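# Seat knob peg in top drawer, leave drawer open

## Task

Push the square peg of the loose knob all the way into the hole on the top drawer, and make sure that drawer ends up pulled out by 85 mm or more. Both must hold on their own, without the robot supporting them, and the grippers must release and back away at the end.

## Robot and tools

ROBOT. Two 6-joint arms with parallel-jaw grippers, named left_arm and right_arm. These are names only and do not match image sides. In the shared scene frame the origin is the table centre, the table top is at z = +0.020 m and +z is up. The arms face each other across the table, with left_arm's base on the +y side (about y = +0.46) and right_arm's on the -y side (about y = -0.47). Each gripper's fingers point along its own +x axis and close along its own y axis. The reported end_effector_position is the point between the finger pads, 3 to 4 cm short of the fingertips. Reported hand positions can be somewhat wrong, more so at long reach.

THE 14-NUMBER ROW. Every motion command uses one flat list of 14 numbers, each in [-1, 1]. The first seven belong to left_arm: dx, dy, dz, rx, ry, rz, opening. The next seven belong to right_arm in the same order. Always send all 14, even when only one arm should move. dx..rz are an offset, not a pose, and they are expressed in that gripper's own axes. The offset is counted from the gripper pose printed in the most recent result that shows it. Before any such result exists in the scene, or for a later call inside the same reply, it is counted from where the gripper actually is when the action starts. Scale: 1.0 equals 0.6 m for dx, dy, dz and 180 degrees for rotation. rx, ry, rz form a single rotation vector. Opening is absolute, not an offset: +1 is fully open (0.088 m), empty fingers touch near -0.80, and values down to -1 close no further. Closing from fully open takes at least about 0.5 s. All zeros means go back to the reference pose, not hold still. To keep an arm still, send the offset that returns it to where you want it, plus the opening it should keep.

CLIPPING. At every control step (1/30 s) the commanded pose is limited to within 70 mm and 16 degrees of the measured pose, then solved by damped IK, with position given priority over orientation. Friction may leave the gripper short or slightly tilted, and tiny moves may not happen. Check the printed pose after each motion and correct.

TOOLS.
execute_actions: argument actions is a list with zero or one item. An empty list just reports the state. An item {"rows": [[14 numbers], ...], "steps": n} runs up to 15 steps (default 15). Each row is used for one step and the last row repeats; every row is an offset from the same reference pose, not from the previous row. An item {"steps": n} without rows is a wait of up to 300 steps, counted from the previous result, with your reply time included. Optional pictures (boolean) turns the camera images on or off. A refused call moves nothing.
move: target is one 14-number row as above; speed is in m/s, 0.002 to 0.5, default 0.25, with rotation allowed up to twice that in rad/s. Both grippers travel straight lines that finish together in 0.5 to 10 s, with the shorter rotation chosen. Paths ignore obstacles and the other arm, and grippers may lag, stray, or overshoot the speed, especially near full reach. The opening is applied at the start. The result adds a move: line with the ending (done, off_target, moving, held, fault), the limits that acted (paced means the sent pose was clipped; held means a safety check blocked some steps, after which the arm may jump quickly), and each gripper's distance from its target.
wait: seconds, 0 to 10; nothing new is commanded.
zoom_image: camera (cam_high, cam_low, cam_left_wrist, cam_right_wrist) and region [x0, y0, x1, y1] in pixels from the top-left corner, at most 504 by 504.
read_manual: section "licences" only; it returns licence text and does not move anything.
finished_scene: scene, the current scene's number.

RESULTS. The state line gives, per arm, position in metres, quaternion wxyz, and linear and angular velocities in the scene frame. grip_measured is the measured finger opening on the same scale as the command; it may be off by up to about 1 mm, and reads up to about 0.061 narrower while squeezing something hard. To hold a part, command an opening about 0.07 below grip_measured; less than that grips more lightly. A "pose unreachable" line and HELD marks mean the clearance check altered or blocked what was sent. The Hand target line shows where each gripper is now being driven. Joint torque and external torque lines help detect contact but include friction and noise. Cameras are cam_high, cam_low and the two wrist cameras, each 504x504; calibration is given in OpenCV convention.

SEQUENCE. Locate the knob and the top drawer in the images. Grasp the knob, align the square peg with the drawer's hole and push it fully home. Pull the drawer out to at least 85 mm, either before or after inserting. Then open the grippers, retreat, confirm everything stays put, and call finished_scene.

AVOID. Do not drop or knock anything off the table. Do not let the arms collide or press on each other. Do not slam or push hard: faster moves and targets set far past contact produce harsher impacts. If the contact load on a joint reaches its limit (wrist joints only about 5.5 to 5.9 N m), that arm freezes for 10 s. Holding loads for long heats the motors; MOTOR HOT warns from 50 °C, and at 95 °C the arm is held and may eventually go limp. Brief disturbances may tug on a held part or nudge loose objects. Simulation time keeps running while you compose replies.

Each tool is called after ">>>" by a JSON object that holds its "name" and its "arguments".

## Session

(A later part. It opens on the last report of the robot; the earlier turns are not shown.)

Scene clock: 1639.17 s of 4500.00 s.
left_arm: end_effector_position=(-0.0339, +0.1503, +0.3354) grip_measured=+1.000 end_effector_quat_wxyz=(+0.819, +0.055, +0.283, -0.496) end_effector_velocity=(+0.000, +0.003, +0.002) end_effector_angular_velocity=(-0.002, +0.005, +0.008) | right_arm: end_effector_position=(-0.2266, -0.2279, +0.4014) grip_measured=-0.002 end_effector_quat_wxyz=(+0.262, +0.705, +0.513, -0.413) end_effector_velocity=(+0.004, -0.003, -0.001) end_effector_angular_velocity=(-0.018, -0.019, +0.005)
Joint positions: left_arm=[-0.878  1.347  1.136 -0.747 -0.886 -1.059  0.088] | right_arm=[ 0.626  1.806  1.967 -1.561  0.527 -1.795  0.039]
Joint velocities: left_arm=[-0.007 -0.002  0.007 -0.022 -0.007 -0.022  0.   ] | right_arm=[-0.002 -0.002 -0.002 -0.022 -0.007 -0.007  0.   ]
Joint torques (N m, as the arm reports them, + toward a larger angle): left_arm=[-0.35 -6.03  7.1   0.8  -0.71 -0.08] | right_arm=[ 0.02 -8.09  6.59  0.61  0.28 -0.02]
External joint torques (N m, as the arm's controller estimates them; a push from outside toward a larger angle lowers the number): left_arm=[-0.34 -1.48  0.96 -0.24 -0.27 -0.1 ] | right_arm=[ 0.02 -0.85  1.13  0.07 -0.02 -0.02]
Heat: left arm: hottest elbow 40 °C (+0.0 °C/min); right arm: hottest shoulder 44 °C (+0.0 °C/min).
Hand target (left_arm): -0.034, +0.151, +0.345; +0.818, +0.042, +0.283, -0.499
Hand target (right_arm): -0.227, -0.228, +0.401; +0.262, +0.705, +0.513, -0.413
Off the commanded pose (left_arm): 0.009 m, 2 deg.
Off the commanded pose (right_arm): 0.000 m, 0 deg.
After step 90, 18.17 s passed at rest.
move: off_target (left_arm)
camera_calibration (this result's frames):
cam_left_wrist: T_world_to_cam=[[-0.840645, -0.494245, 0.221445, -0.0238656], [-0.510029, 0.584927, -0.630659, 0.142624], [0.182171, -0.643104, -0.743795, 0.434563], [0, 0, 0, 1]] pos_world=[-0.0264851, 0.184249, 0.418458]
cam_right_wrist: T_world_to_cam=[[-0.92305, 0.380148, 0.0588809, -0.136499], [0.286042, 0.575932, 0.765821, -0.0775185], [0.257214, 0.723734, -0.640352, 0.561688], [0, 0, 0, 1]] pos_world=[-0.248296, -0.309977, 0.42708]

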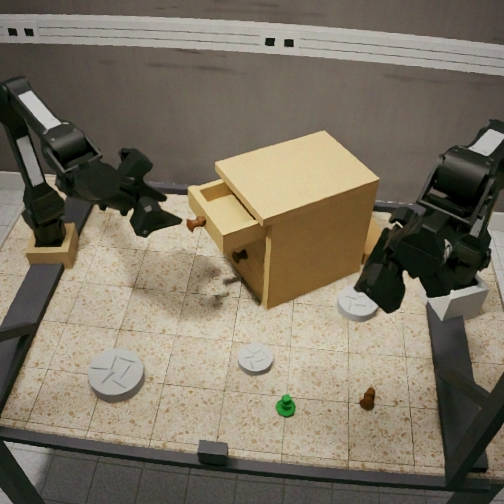

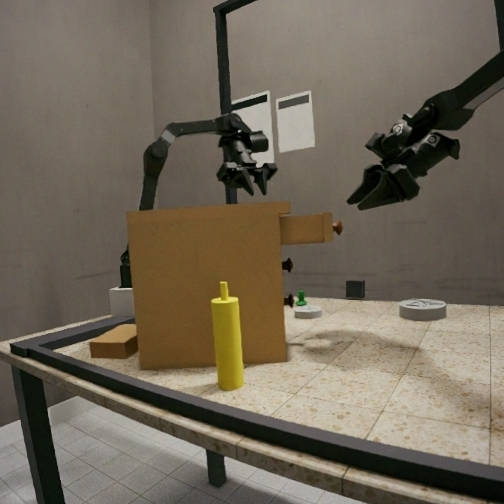

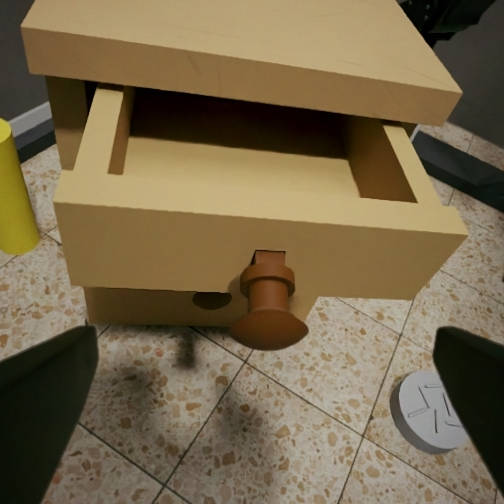

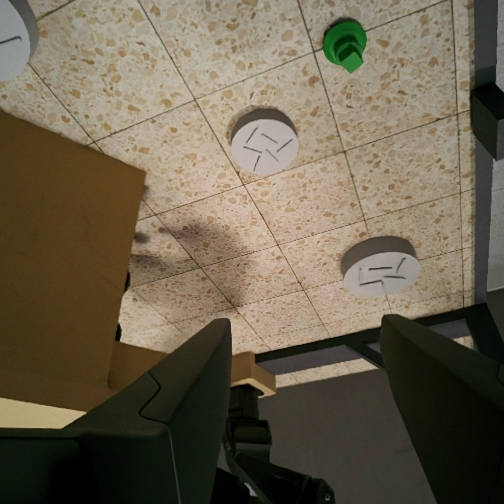

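>>> {"name": "move", "arguments": {"target": [0.007,-0.025,0.128,0.495,0.236,-0.139,0.5,0,0,0,0,0,0,0.0], "speed": 0.2}}

Scene clock: 1652.10 s of 4500.00 s.
left_arm: end_effector_position=(-0.0140, +0.1139, +0.3992) grip_measured=+0.503 end_effector_quat_wxyz=(+0.338, +0.656, +0.054, -0.673) end_effector_velocity=(+0.004, +0.003, -0.002) end_effector_angular_velocity=(+0.019, -0.032, -0.002) | right_arm: end_effector_position=(-0.2266, -0.2279, +0.4014) grip_measured=-0.002 end_effector_quat_wxyz=(+0.262, +0.705, +0.513, -0.413) end_effector_velocity=(+0.004, -0.003, -0.001) end_effector_angular_velocity=(-0.016, -0.011, -0.007)
Joint positions: left_arm=[-0.519  1.772  2.114 -1.569 -0.218  0.681  0.064] | right_arm=[ 0.626  1.806  1.967 -1.561  0.527 -1.795  0.039]
Joint velocities: left_arm=[-0.002  0.002 -0.002 -0.022 -0.022  0.007 -0.   ] | right_arm=[-0.002 -0.002 -0.002 -0.022 -0.007  0.007  0.   ]
Joint torques (N m, as the arm reports them, + toward a larger angle): left_arm=[ 0.3  -5.46  6.2   0.62 -0.18  0.04] | right_arm=[ 0.01 -8.1   6.57  0.61  0.28 -0.03]
External joint torques (N m, as the arm's controller estimates them; a push from outside toward a larger angle lowers the number): left_arm=[ 0.29  1.04  1.14 -0.22 -0.06  0.05] | right_arm=[ 0.01 -0.85  1.13  0.09 -0.02 -0.03]
Heat: left arm: hottest elbow 41 °C (+1.0 °C/min); right arm: hottest shoulder 44 °C (+0.0 °C/min).
Hand target (left_arm): -0.013, +0.111, +0.399; +0.338, +0.657, +0.053, -0.671
Hand target (right_arm): -0.227, -0.228, +0.401; +0.262, +0.705, +0.513, -0.413
Off the commanded pose (left_arm): 0.003 m, 11 deg.
Off the commanded pose (right_arm): 0.000 m, 0 deg.
joint sent to its limit (left arm) — the command would take joint 4 (wrist pitch) past its lower limit, so that joint was sent only as far as its limit.
After step 90, 5.03 s passed at rest.
move: off_target (left_arm)
camera_calibration (this result's frames):
cam_left_wrist: T_world_to_cam=[[-0.547192, 0.761161, -0.348159, 0.0491983], [0.768814, 0.621518, 0.150467, -0.0838067], [0.330916, -0.185336, -0.925281, 0.477369], [0, 0, 0, 1]] pos_world=[-0.0666165, 0.103113, 0.471439]
cam_right_wrist: T_world_to_cam=[[-0.92305, 0.380148, 0.0588809, -0.136499], [0.286042, 0.575932, 0.765821, -0.0775185], [0.257214, 0.723734, -0.640352, 0.561688], [0, 0, 0, 1]] pos_world=[-0.248296, -0.309977, 0.42708]

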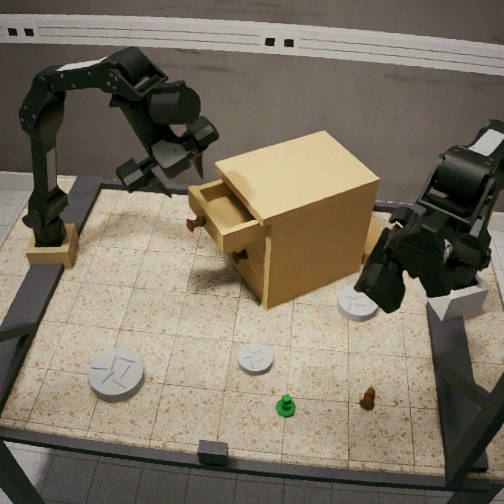

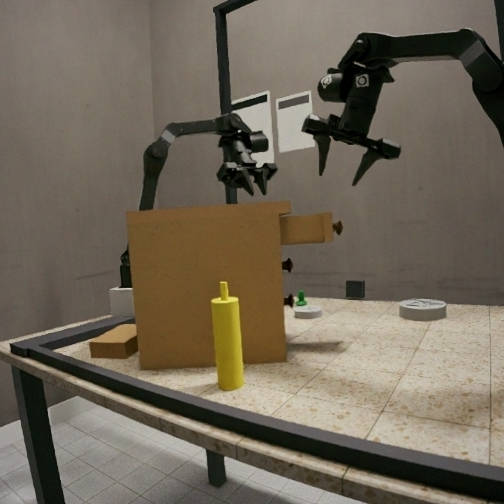

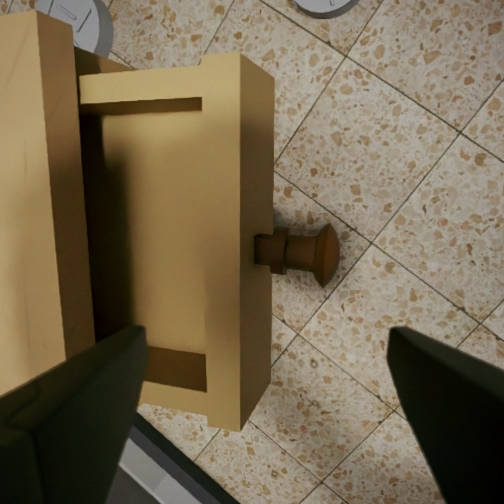

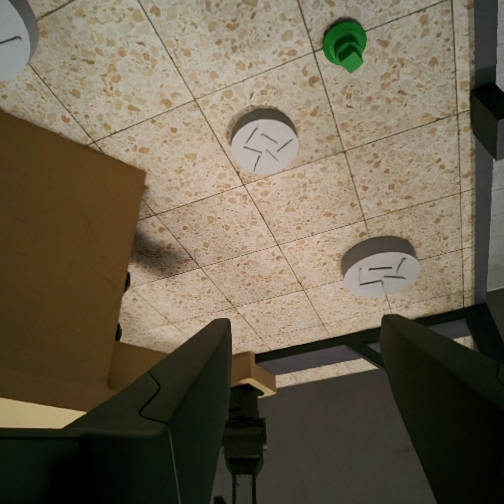

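>>> {"name": "move", "arguments": {"target": [0.10,-0.02,-0.009,0,0,0,0.7,0,0,0,0,0,0,0.0], "speed": 0.08}}

Scene clock: 1665.53 s of 4500.00 s.
left_arm: end_effector_position=(-0.0127, +0.1005, +0.3351) grip_measured=+0.697 end_effector_quat_wxyz=(+0.334, +0.661, +0.057, -0.670) end_effector_velocity=(-0.001, +0.002, +0.007) end_effector_angular_velocity=(-0.033, +0.021, +0.002) | right_arm: end_effector_position=(-0.2266, -0.2279, +0.4014) grip_measured=-0.002 end_effector_quat_wxyz=(+0.262, +0.705, +0.513, -0.413) end_effector_velocity=(+0.002, -0.001, -0.001) end_effector_angular_velocity=(-0.009, +0.001, -0.007)
Joint positions: left_arm=[-0.502  1.711  1.763 -1.291 -0.216  0.698  0.073] | right_arm=[ 0.626  1.806  1.967 -1.561  0.527 -1.795  0.039]
Joint velocities: left_arm=[-0.002 -0.032 -0.017  0.022  0.007 -0.007  0.   ] | right_arm=[-0.002 -0.002 -0.002 -0.007 -0.007  0.007  0.   ]
Joint torques (N m, as the arm reports them, + toward a larger angle): left_arm=[ 0.44 -8.78  4.51  0.96  0.05  0.13] | right_arm=[ 0.03 -8.13  6.59  0.6   0.28 -0.02]
External joint torques (N m, as the arm's controller estimates them; a push from outside toward a larger angle lowers the number): left_arm=[ 0.45 -2.06 -1.22  0.11  0.15  0.14] | right_arm=[ 0.02 -0.89  1.12  0.06 -0.02 -0.02]
Heat: left arm: hottest elbow 41 °C (+0.0 °C/min); right arm: hottest shoulder 44 °C (+0.0 °C/min).
Hand target (left_arm): -0.011, +0.103, +0.339; +0.338, +0.656, +0.054, -0.673
Hand target (right_arm): -0.227, -0.228, +0.401; +0.262, +0.705, +0.513, -0.413
Off the commanded pose (left_arm): 0.005 m, 1 deg.
Off the commanded pose (right_arm): 0.000 m, 0 deg.
After step 90, 9.27 s passed at rest.
move: done
camera_calibration (this result's frames):
cam_left_wrist: T_world_to_cam=[[-0.544133, 0.765663, -0.343044, 0.0356552], [0.767431, 0.619454, 0.165308, -0.0716371], [0.33907, -0.173313, -0.924659, 0.413773], [0, 0, 0, 1]] pos_world=[-0.0659205, 0.0887884, 0.406672]
cam_right_wrist: T_world_to_cam=[[-0.92305, 0.380148, 0.0588809, -0.136499], [0.286042, 0.575932, 0.765821, -0.0775185], [0.257214, 0.723734, -0.640352, 0.561688], [0, 0, 0, 1]] pos_world=[-0.248296, -0.309977, 0.42708]

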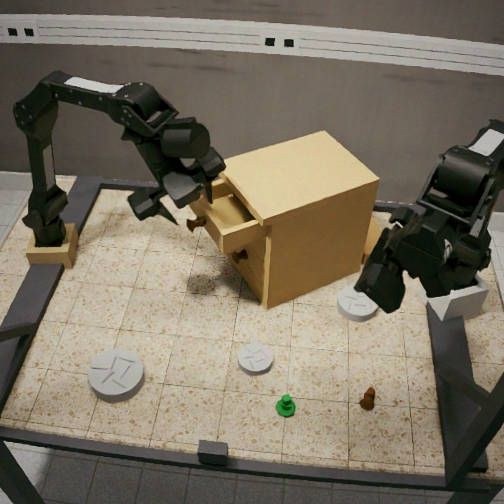

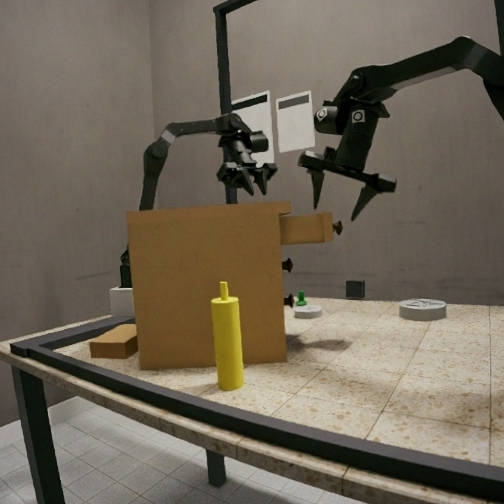

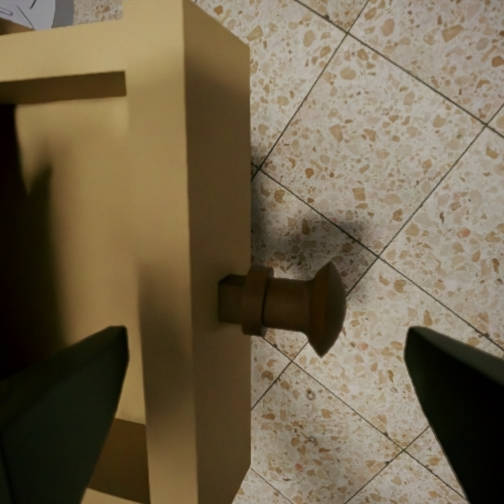

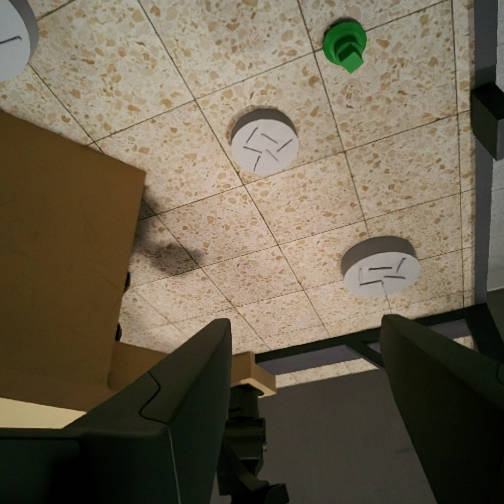

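>>> {"name": "move", "arguments": {"target": [0.0,0.006,0.0,0,0,0,1.0,0,0,0,0,0,0,0.0], "speed": 0.03}}

>>> {"name": "move", "arguments": {"target": [0.04,0.0,0.0,0,0,0,1.0,0,0,0,0,0,0,0.0], "speed": 0.03}}

Scene clock: 1679.30 s of 4500.00 s.
left_arm: end_effector_position=(-0.0110, +0.1007, +0.3360) grip_measured=+1.000 end_effector_quat_wxyz=(+0.333, +0.662, +0.056, -0.669) end_effector_velocity=(+0.000, +0.001, +0.003) end_effector_angular_velocity=(-0.005, -0.003, +0.007) | right_arm: end_effector_position=(-0.2266, -0.2279, +0.4014) grip_measured=-0.002 end_effector_quat_wxyz=(+0.262, +0.705, +0.513, -0.413) end_effector_velocity=(+0.001, -0.003, -0.002) end_effector_angular_velocity=(-0.025, -0.006, +0.020)
Joint positions: left_arm=[-0.498  1.709  1.764 -1.293 -0.216  0.704  0.088] | right_arm=[ 0.626  1.806  1.967 -1.561  0.527 -1.795  0.039]
Joint velocities: left_arm=[-0.002 -0.002  0.007 -0.007 -0.007 -0.007  0.   ] | right_arm=[-0.002 -0.002 -0.002 -0.007 -0.022 -0.022 -0.   ]
Joint torques (N m, as the arm reports them, + toward a larger angle): left_arm=[ 0.16 -5.92  6.65  0.56 -0.03  0.04] | right_arm=[ 0.01 -8.07  6.62  0.61  0.28 -0.02]
External joint torques (N m, as the arm's controller estimates them; a push from outside toward a larger angle lowers the number): left_arm=[ 0.14  0.72  0.99 -0.27  0.08  0.06] | right_arm=[ 0.01 -0.87  1.17  0.06 -0.01 -0.02]
Heat: left arm: hottest shoulder 42 °C (+1.0 °C/min); right arm: hottest shoulder 44 °C (+0.0 °C/min).
Hand target (left_arm): -0.011, +0.098, +0.336; +0.334, +0.661, +0.057, -0.670
Hand target (right_arm): -0.227, -0.228, +0.401; +0.262, +0.705, +0.513, -0.413
Off the commanded pose (left_arm): 0.003 m, 0 deg.
Off the commanded pose (right_arm): 0.000 m, 0 deg.
After step 90, 10.07 s passed at rest.
move: done
camera_calibration (this result's frames):
cam_left_wrist: T_world_to_cam=[[-0.54304, 0.765978, -0.344073, 0.0370348], [0.767753, 0.618868, 0.166007, -0.0733347], [0.340094, -0.174014, -0.924151, 0.413982], [0, 0, 0, 1]] pos_world=[-0.0643784, 0.0890554, 0.407499]
cam_right_wrist: T_world_to_cam=[[-0.92305, 0.380148, 0.0588809, -0.136499], [0.286042, 0.575932, 0.765821, -0.0775185], [0.257214, 0.723734, -0.640352, 0.561688], [0, 0, 0, 1]] pos_world=[-0.248296, -0.309977, 0.42708]

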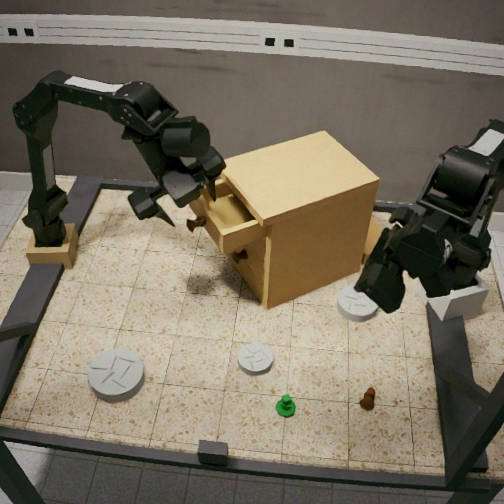

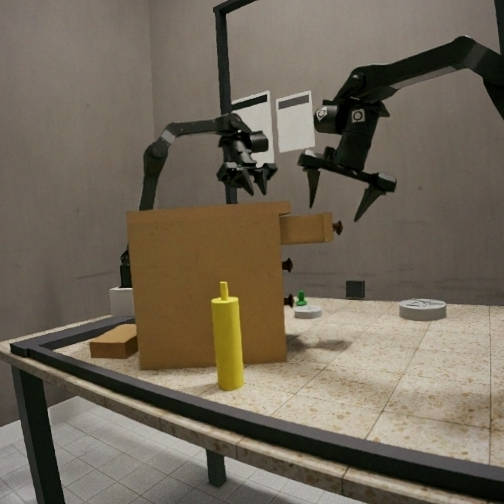

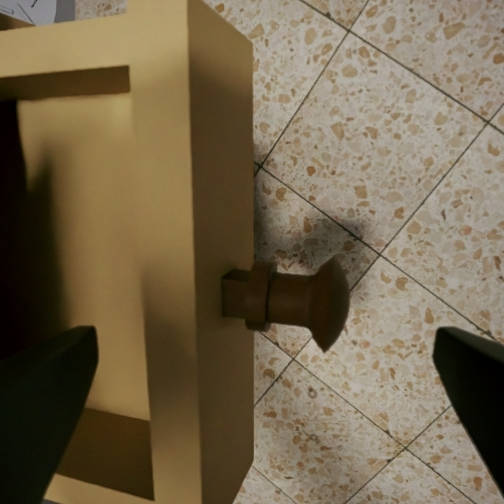

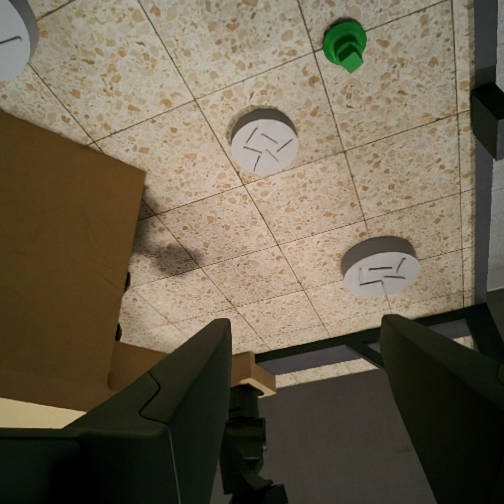

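Scene clock: 1680.40 s of 4500.00 s.
left_arm: end_effector_position=(-0.0095, +0.0924, +0.3193) grip_measured=+1.000 end_effector_quat_wxyz=(+0.338, +0.659, +0.052, -0.670) end_effector_velocity=(+0.001, +0.003, -0.003) end_effector_angular_velocity=(+0.013, -0.009, +0.007) | right_arm: end_effector_position=(-0.2266, -0.2279, +0.4014) grip_measured=-0.002 end_effector_quat_wxyz=(+0.262, +0.705, +0.513, -0.413) end_effector_velocity=(+0.005, -0.001, +0.001) end_effector_angular_velocity=(-0.004, -0.022, +0.003)
Joint positions: left_arm=[-0.487  1.709  1.691 -1.205 -0.216  0.716  0.088] | right_arm=[ 0.626  1.806  1.967 -1.561  0.527 -1.795  0.039]
Joint velocities: left_arm=[-0.002 -0.002 -0.012 -0.007 -0.007 -0.007  0.   ] | right_arm=[-0.002 -0.002  0.002 -0.022  0.007 -0.007 -0.   ]
Joint torques (N m, as the arm reports them, + toward a larger angle): left_arm=[ 0.36 -6.24  4.52  1.05  0.1   0.1 ] | right_arm=[ 0.05 -8.08  6.63  0.6   0.27 -0.03]
External joint torques (N m, as the arm's controller estimates them; a push from outside toward a larger angle lowers the number): left_arm=[ 0.36  0.55 -1.25  0.21  0.2   0.12] | right_arm=[ 0.07 -0.71  1.08  0.06 -0.04 -0.03]
Heat: left arm: hottest shoulder 42 °C (+1.0 °C/min); right arm: hottest shoulder 44 °C (+0.0 °C/min).
Hand target (left_arm): -0.009, +0.092, +0.314; +0.334, +0.662, +0.056, -0.669
Hand target (right_arm): -0.227, -0.228, +0.401; +0.262, +0.705, +0.513, -0.413
Off the commanded pose (left_arm): 0.006 m, 1 deg.
Off the commanded pose (right_arm): 0.000 m, 0 deg.
move: done
camera_calibration (this result's frames):
cam_left_wrist: T_world_to_cam=[[-0.543287, 0.761371, -0.353771, 0.0419874], [0.767697, 0.621095, 0.157741, -0.0641653], [0.339824, -0.18589, -0.921935, 0.396982], [0, 0, 0, 1]] pos_world=[-0.0628334, 0.0816799, 0.390967]
cam_right_wrist: T_world_to_cam=[[-0.92305, 0.380148, 0.0588809, -0.136499], [0.286042, 0.575932, 0.765821, -0.0775185], [0.257214, 0.723734, -0.640352, 0.561688], [0, 0, 0, 1]] pos_world=[-0.248296, -0.309977, 0.42708]

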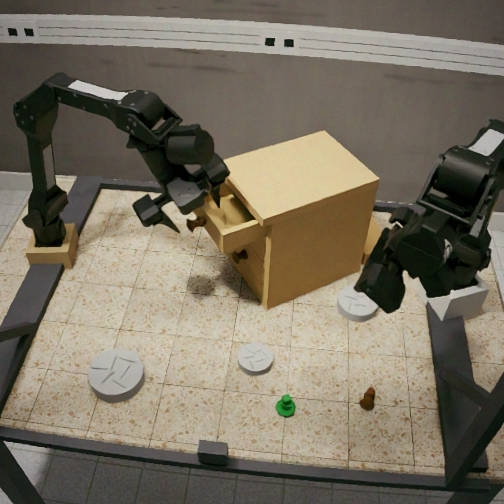

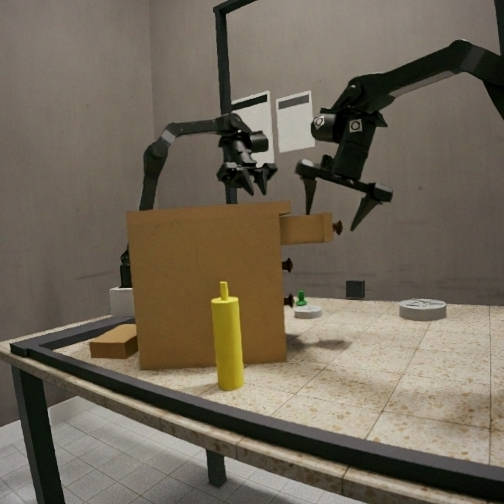

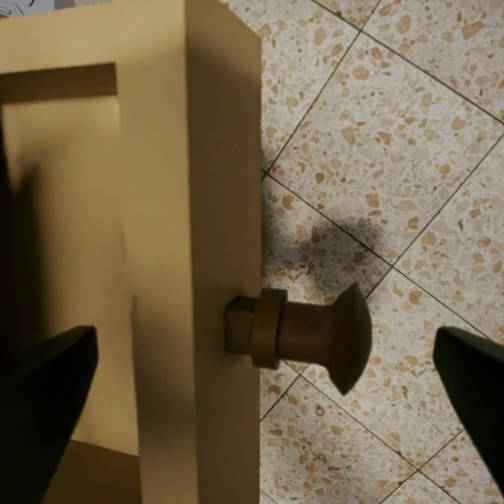

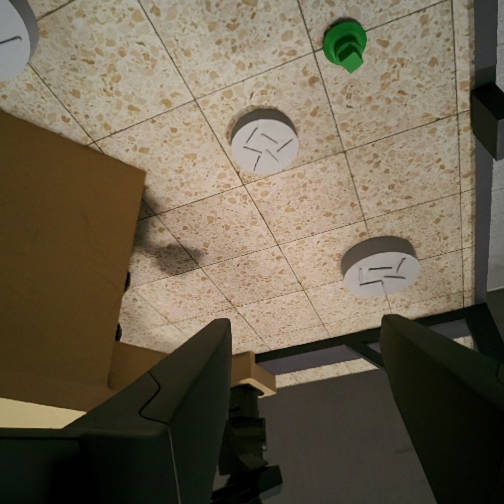

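>>> {"name": "move", "arguments": {"target": [0.05,-0.003,0.0,0,0,0,1.0,0,0,0,0,0,0,0.0], "speed": 0.03}}

Scene clock: 1691.23 s of 4500.00 s.
left_arm: end_effector_position=(-0.0085, +0.0830, +0.2980) grip_measured=+1.000 end_effector_quat_wxyz=(+0.343, +0.656, +0.047, -0.671) end_effector_velocity=(+0.002, -0.001, +0.001) end_effector_angular_velocity=(-0.015, -0.008, +0.025) | right_arm: end_effector_position=(-0.2266, -0.2279, +0.4014) grip_measured=-0.002 end_effector_quat_wxyz=(+0.262, +0.705, +0.513, -0.413) end_effector_velocity=(+0.001, -0.003, -0.002) end_effector_angular_velocity=(-0.023, +0.001, +0.008)
Joint positions: left_arm=[-0.476  1.713  1.605 -1.096 -0.216  0.727  0.088] | right_arm=[ 0.626  1.806  1.967 -1.561  0.527 -1.795  0.039]
Joint velocities: left_arm=[-0.002 -0.002 -0.002  0.007 -0.022 -0.022  0.   ] | right_arm=[-0.002 -0.002 -0.002 -0.007 -0.022 -0.007 -0.   ]
Joint torques (N m, as the arm reports them, + toward a larger angle): left_arm=[ 0.33 -6.14  4.72  1.04  0.1   0.09] | right_arm=[ 0.01 -8.1   6.59  0.61  0.27 -0.02]
External joint torques (N m, as the arm's controller estimates them; a push from outside toward a larger angle lowers the number): left_arm=[ 0.34  0.77 -1.19  0.15  0.21  0.11] | right_arm=[ 0.   -0.83  1.09  0.05 -0.03 -0.02]
Heat: left arm: hottest shoulder 41 °C (+1.0 °C/min); right arm: hottest shoulder 44 °C (+0.0 °C/min).
Hand target (left_arm): -0.008, +0.082, +0.291; +0.338, +0.659, +0.052, -0.670
Hand target (right_arm): -0.227, -0.228, +0.401; +0.262, +0.705, +0.513, -0.413
Off the commanded pose (left_arm): 0.007 m, 1 deg.
Off the commanded pose (right_arm): 0.000 m, 0 deg.
After step 90, 6.50 s passed at rest.
move: done
camera_calibration (this result's frames):
cam_left_wrist: T_world_to_cam=[[-0.543644, 0.755475, -0.365663, 0.0462267], [0.76801, 0.623495, 0.146338, -0.0525155], [0.338544, -0.201277, -0.919171, 0.375686], [0, 0, 0, 1]] pos_world=[-0.0617229, 0.0734372, 0.369908]
cam_right_wrist: T_world_to_cam=[[-0.92305, 0.380148, 0.0588809, -0.136499], [0.286042, 0.575932, 0.765821, -0.0775185], [0.257214, 0.723734, -0.640352, 0.561688], [0, 0, 0, 1]] pos_world=[-0.248296, -0.309977, 0.42708]

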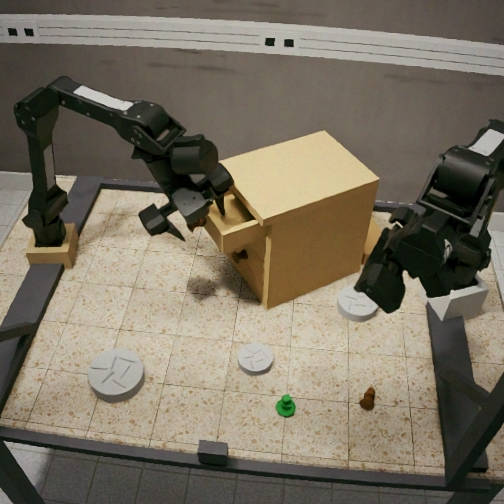

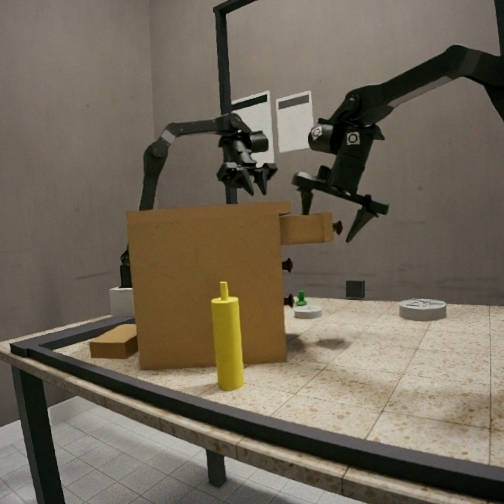

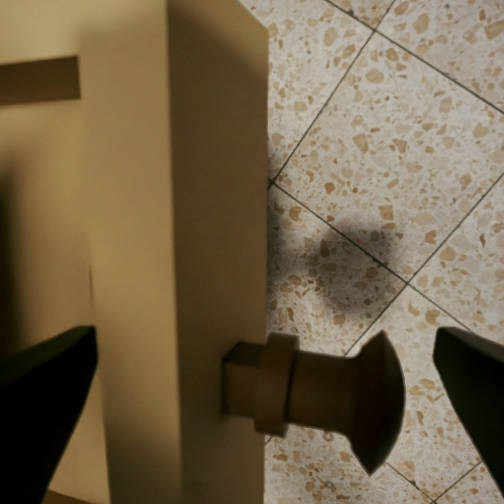

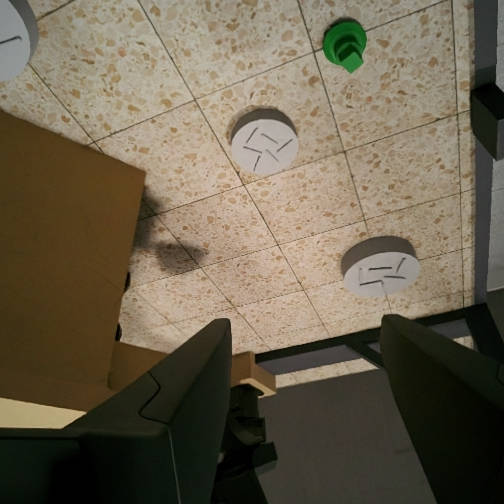

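>>> {"name": "execute_actions", "arguments": {"actions": [{"rows":[[0,0,0,0,0,0,0.6,0,0,0,0,0,0,0],[0,0,0,0,0,0,0.6,0,0,0,0,0,0,0],[0,0,0,0,0,0,0.6,0,0,0,0,0,0,0],[0,0,0,0,0,0,0.6,0,0,0,0,0,0,0],[0,0,0,0,0,0,0.4,0,0,0,0,0,0,0],[0,0,0,0,0,0,0.4,0,0,0,0,0,0,0],[0,0,0,0,0,0,0.4,0,0,0,0,0,0,0],[0,0,0,0,0,0,0.4,0,0,0,0,0,0,0],[0,0,0,0,0,0,0.25,0,0,0,0,0,0,0],[0,0,0,0,0,0,0.25,0,0,0,0,0,0,0],[0,0,0,0,0,0,0.25,0,0,0,0,0,0,0],[0,0,0,0,0,0,0.1,0,0,0,0,0,0,0]],"steps":15}]}}

>>> {"name": "execute_actions", "arguments": {"actions": [{"rows":[[0,0,0,0,0,0,-0.6,0,0,0,0,0,0,0]],"steps":15}]}}

Scene clock: 1698.83 s of 4500.00 s.
left_arm: end_effector_position=(-0.0048, +0.0788, +0.2994) grip_measured=+0.251 end_effector_quat_wxyz=(+0.354, +0.653, +0.045, -0.668) end_effector_velocity=(+0.001, +0.001, +0.001) end_effector_angular_velocity=(-0.000, -0.004, +0.007) | right_arm: end_effector_position=(-0.2266, -0.2279, +0.4014) grip_measured=-0.002 end_effector_quat_wxyz=(+0.262, +0.705, +0.513, -0.413) end_effector_velocity=(-0.003, -0.000, -0.000) end_effector_angular_velocity=(-0.003, +0.006, +0.010)
Joint positions: left_arm=[-0.467  1.713  1.604 -1.079 -0.225  0.726  0.051] | right_arm=[ 0.626  1.806  1.967 -1.561  0.527 -1.795  0.039]
Joint velocities: left_arm=[-0.002 -0.002  0.002 -0.007 -0.007 -0.007  0.008] | right_arm=[ 0.002  0.002  0.002  0.007 -0.007 -0.007 -0.   ]
Joint torques (N m, as the arm reports them, + toward a larger angle): left_arm=[-0.73 -7.17  5.5  -0.28  0.24  0.01] | right_arm=[ 0.01 -8.12  6.59  0.61  0.27 -0.02]
External joint torques (N m, as the arm's controller estimates them; a push from outside toward a larger angle lowers the number): left_arm=[-0.62 -0.17 -0.5  -1.21  0.34  0.03] | right_arm=[-0.04 -0.96  1.13  0.04 -0.03 -0.02]
Heat: left arm: hottest shoulder 41 °C (+0.0 °C/min); right arm: hottest shoulder 44 °C (+0.0 °C/min).
Hand target (left_arm): -0.008, +0.083, +0.298; +0.343, +0.656, +0.047, -0.671
Hand target (right_arm): -0.227, -0.228, +0.401; +0.262, +0.705, +0.513, -0.413
Off the commanded pose (left_arm): 0.006 m, 1 deg.
Off the commanded pose (right_arm): 0.000 m, 0 deg.
Steps of this call (steps 1 to 90: nothing new was sent; then 4.10 s passed at rest; steps 91 to 105: all 15 steps of this action). Readings (end_effector_position):
91: left_arm (-0.0085, +0.0829, +0.2978) | right_arm (-0.2266, -0.2279, +0.4014)
92: left_arm (-0.0085, +0.0829, +0.2978) | right_arm (-0.2266, -0.2279, +0.4014)
94: left_arm (-0.0085, +0.0829, +0.2978) | right_arm (-0.2266, -0.2279, +0.4014)
98: left_arm (-0.0074, +0.0816, +0.2983) | right_arm (-0.2266, -0.2279, +0.4014)
105: the state above
camera_calibration (this result's frames):
cam_left_wrist: T_world_to_cam=[[-0.55312, 0.741119, -0.380527, 0.0575002], [0.759034, 0.636579, 0.136506, -0.0510954], [0.343403, -0.213329, -0.914639, 0.374538], [0, 0, 0, 1]] pos_world=[-0.0580299, 0.0698117, 0.371423]
cam_right_wrist: T_world_to_cam=[[-0.92305, 0.380148, 0.0588809, -0.136499], [0.286042, 0.575932, 0.765821, -0.0775185], [0.257214, 0.723734, -0.640352, 0.561688], [0, 0, 0, 1]] pos_world=[-0.248296, -0.309977, 0.42708]

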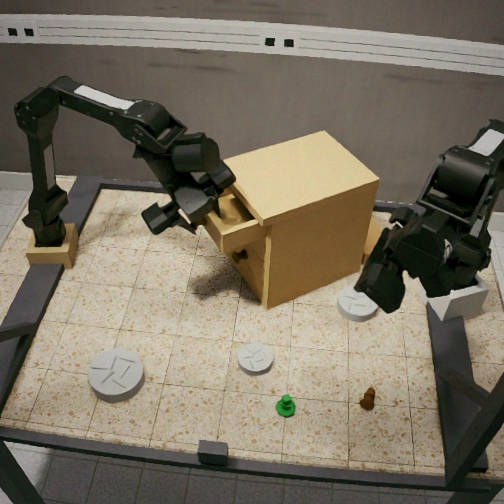

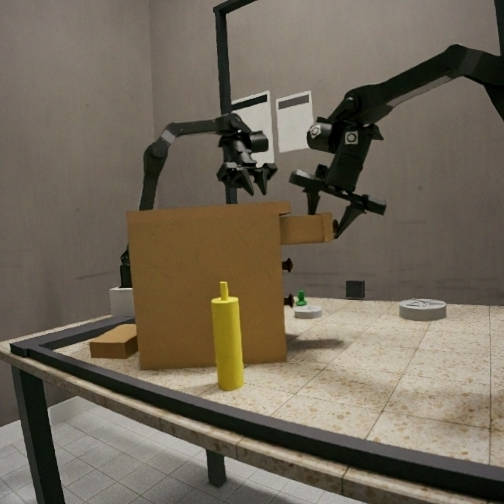

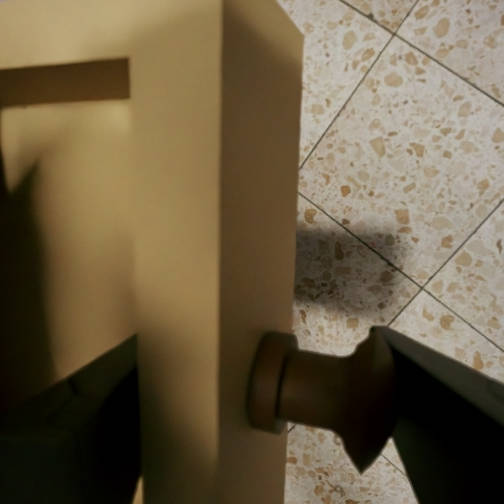

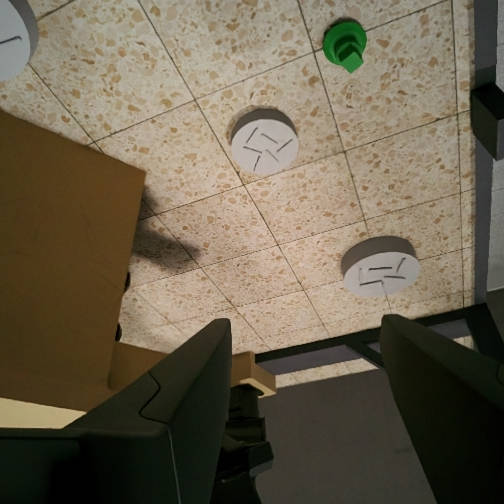

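Scene clock: 1699.33 s of 4500.00 s.
left_arm: end_effector_position=(-0.0047, +0.0784, +0.2996) grip_measured=+0.256 end_effector_quat_wxyz=(+0.355, +0.652, +0.045, -0.668) end_effector_velocity=(-0.002, -0.000, +0.000) end_effector_angular_velocity=(-0.007, +0.018, +0.015) | right_arm: end_effector_position=(-0.2266, -0.2279, +0.4014) grip_measured=-0.002 end_effector_quat_wxyz=(+0.262, +0.705, +0.513, -0.413) end_effector_velocity=(+0.002, -0.001, -0.001) end_effector_angular_velocity=(-0.011, -0.006, +0.005)
Joint positions: left_arm=[-0.467  1.713  1.604 -1.077 -0.225  0.724  0.052] | right_arm=[ 0.626  1.806  1.967 -1.561  0.527 -1.795  0.039]
Joint velocities: left_arm=[-0.002 -0.002 -0.002  0.007  0.007 -0.022 -0.   ] | right_arm=[-0.002 -0.002 -0.002 -0.007 -0.007 -0.007 -0.   ]
Joint torques (N m, as the arm reports them, + toward a larger angle): left_arm=[-0.13 -7.4   5.57  0.64 -0.12  0.  ] | right_arm=[ 0.01 -8.07  6.59  0.61  0.27 -0.02]
External joint torques (N m, as the arm's controller estimates them; a push from outside toward a larger angle lowers the number): left_arm=[-0.12 -0.43 -0.4  -0.28 -0.01  0.02] | right_arm=[ 0.02 -0.79  1.09  0.06 -0.03 -0.02]
Heat: left arm: hottest shoulder 41 °C (+0.0 °C/min); right arm: hottest shoulder 44 °C (+0.0 °C/min).
Hand target (left_arm): -0.005, +0.079, +0.299; +0.354, +0.653, +0.045, -0.668
Hand target (right_arm): -0.227, -0.228, +0.401; +0.262, +0.705, +0.513, -0.413
Off the commanded pose (left_arm): 0.000 m, 0 deg.
Off the commanded pose (right_arm): 0.000 m, 0 deg.
Steps of this call (steps 1 to 15: all 15 steps of this action). Readings (end_effector_position):
1: left_arm (-0.0046, +0.0787, +0.2994) | right_arm (-0.2266, -0.2279, +0.4014)
2: left_arm (-0.0046, +0.0787, +0.2995) | right_arm (-0.2266, -0.2279, +0.4014)
4: left_arm (-0.0047, +0.0785, +0.2995) | right_arm (-0.2266, -0.2279, +0.4014)
8: left_arm (-0.0047, +0.0784, +0.2995) | right_arm (-0.2266, -0.2279, +0.4014)
15: the state above
camera_calibration (this result's frames):
cam_left_wrist: T_world_to_cam=[[-0.554566, 0.739596, -0.381384, 0.0582373], [0.758273, 0.637916, 0.134478, -0.0503906], [0.342751, -0.214617, -0.914583, 0.374664], [0, 0, 0, 1]] pos_world=[-0.0579102, 0.0694821, 0.371649]
cam_right_wrist: T_world_to_cam=[[-0.92305, 0.380148, 0.0588809, -0.136499], [0.286042, 0.575932, 0.765821, -0.0775185], [0.257214, 0.723734, -0.640352, 0.561688], [0, 0, 0, 1]] pos_world=[-0.248296, -0.309977, 0.42708]

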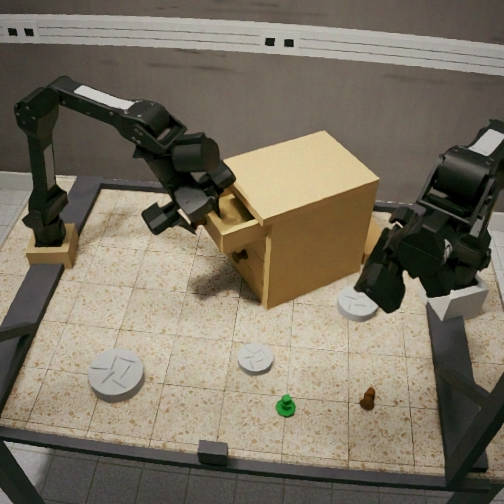

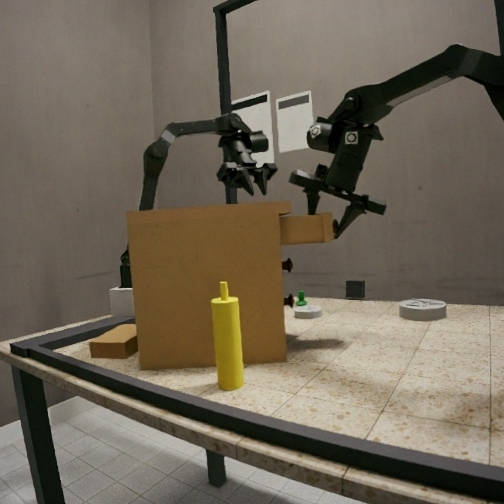

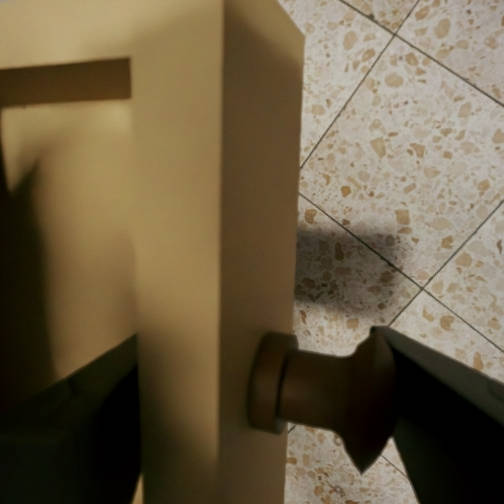

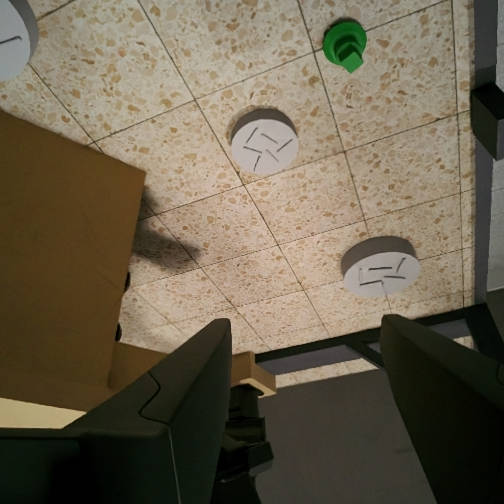

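>>> {"name": "move", "arguments": {"target": [-0.018,-0.047,0.004,0,0,0,-0.6,0,0,0,0,0,0,0.0], "speed": 0.02}}

Scene clock: 1713.37 s of 4500.00 s.
left_arm: end_effector_position=(-0.0062, +0.0804, +0.2989) grip_measured=+0.256 end_effector_quat_wxyz=(+0.381, +0.650, +0.043, -0.656) end_effector_velocity=(+0.002, -0.001, +0.002) end_effector_angular_velocity=(-0.016, -0.007, +0.026) | right_arm: end_effector_position=(-0.2266, -0.2279, +0.4014) grip_measured=-0.002 end_effector_quat_wxyz=(+0.262, +0.705, +0.513, -0.413) end_effector_velocity=(-0.000, -0.002, -0.002) end_effector_angular_velocity=(-0.023, +0.001, +0.008)
Joint positions: left_arm=[-0.491  1.692  1.565 -1.042 -0.276  0.672  0.052] | right_arm=[ 0.626  1.806  1.967 -1.561  0.527 -1.795  0.039]
Joint velocities: left_arm=[-0.002 -0.002 -0.002  0.007 -0.022 -0.022 -0.001] | right_arm=[-0.002  0.002  0.002 -0.007 -0.022 -0.007  0.   ]
Joint torques (N m, as the arm reports them, + toward a larger angle): left_arm=[ -3.55 -11.11   2.51  -2.     0.75  -0.57] | right_arm=[ 0.   -8.08  6.58  0.6   0.27 -0.02]
External joint torques (N m, as the arm's controller estimates them; a push from outside toward a larger angle lowers the number): left_arm=[-3.58 -4.25 -3.54 -2.96  0.9  -0.54] | right_arm=[-0.01 -0.88  1.14  0.07 -0.02 -0.02]
Heat: left arm: hottest shoulder 42 °C (+1.0 °C/min); right arm: hottest shoulder 44 °C (+0.0 °C/min).
Hand target (left_arm): -0.022, +0.102, +0.298; +0.355, +0.653, +0.045, -0.668
Hand target (right_arm): -0.227, -0.228, +0.401; +0.262, +0.705, +0.513, -0.413
Off the commanded pose (left_arm): 0.028 m, 3 deg.
Off the commanded pose (right_arm): 0.000 m, 0 deg.
After step 90, 9.30 s passed at rest.
move: off_target (left_arm)
camera_calibration (this result's frames):
cam_left_wrist: T_world_to_cam=[[-0.578232, 0.700884, -0.417624, 0.0694812], [0.728322, 0.674118, 0.122931, -0.0501031], [0.367688, -0.233082, -0.900266, 0.372285], [0, 0, 0, 1]] pos_world=[-0.0602174, 0.0718501, 0.370332]
cam_right_wrist: T_world_to_cam=[[-0.92305, 0.380148, 0.0588809, -0.136499], [0.286042, 0.575932, 0.765821, -0.0775185], [0.257214, 0.723734, -0.640352, 0.561688], [0, 0, 0, 1]] pos_world=[-0.248296, -0.309977, 0.42708]

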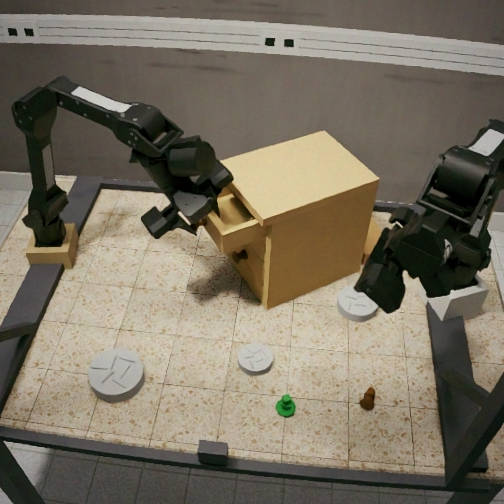

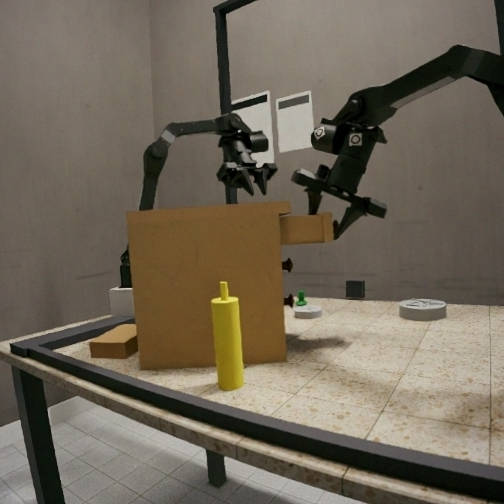

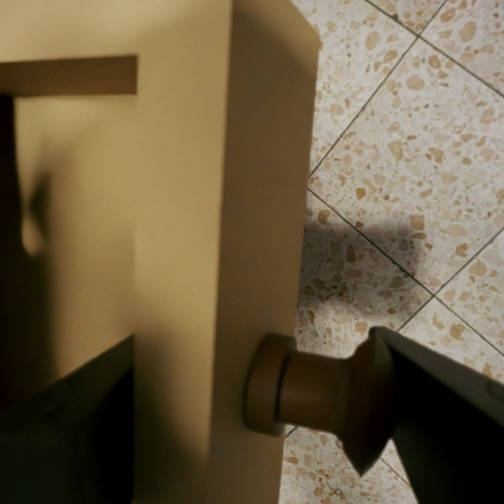

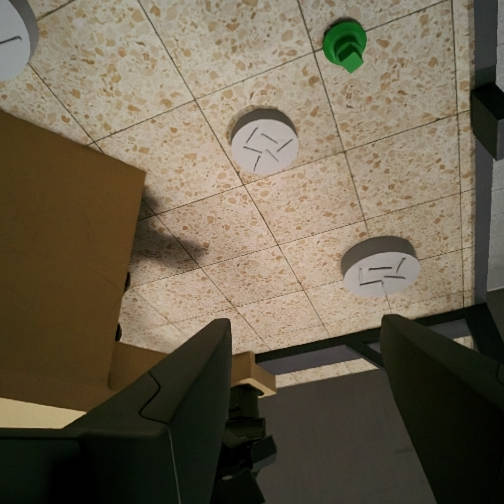

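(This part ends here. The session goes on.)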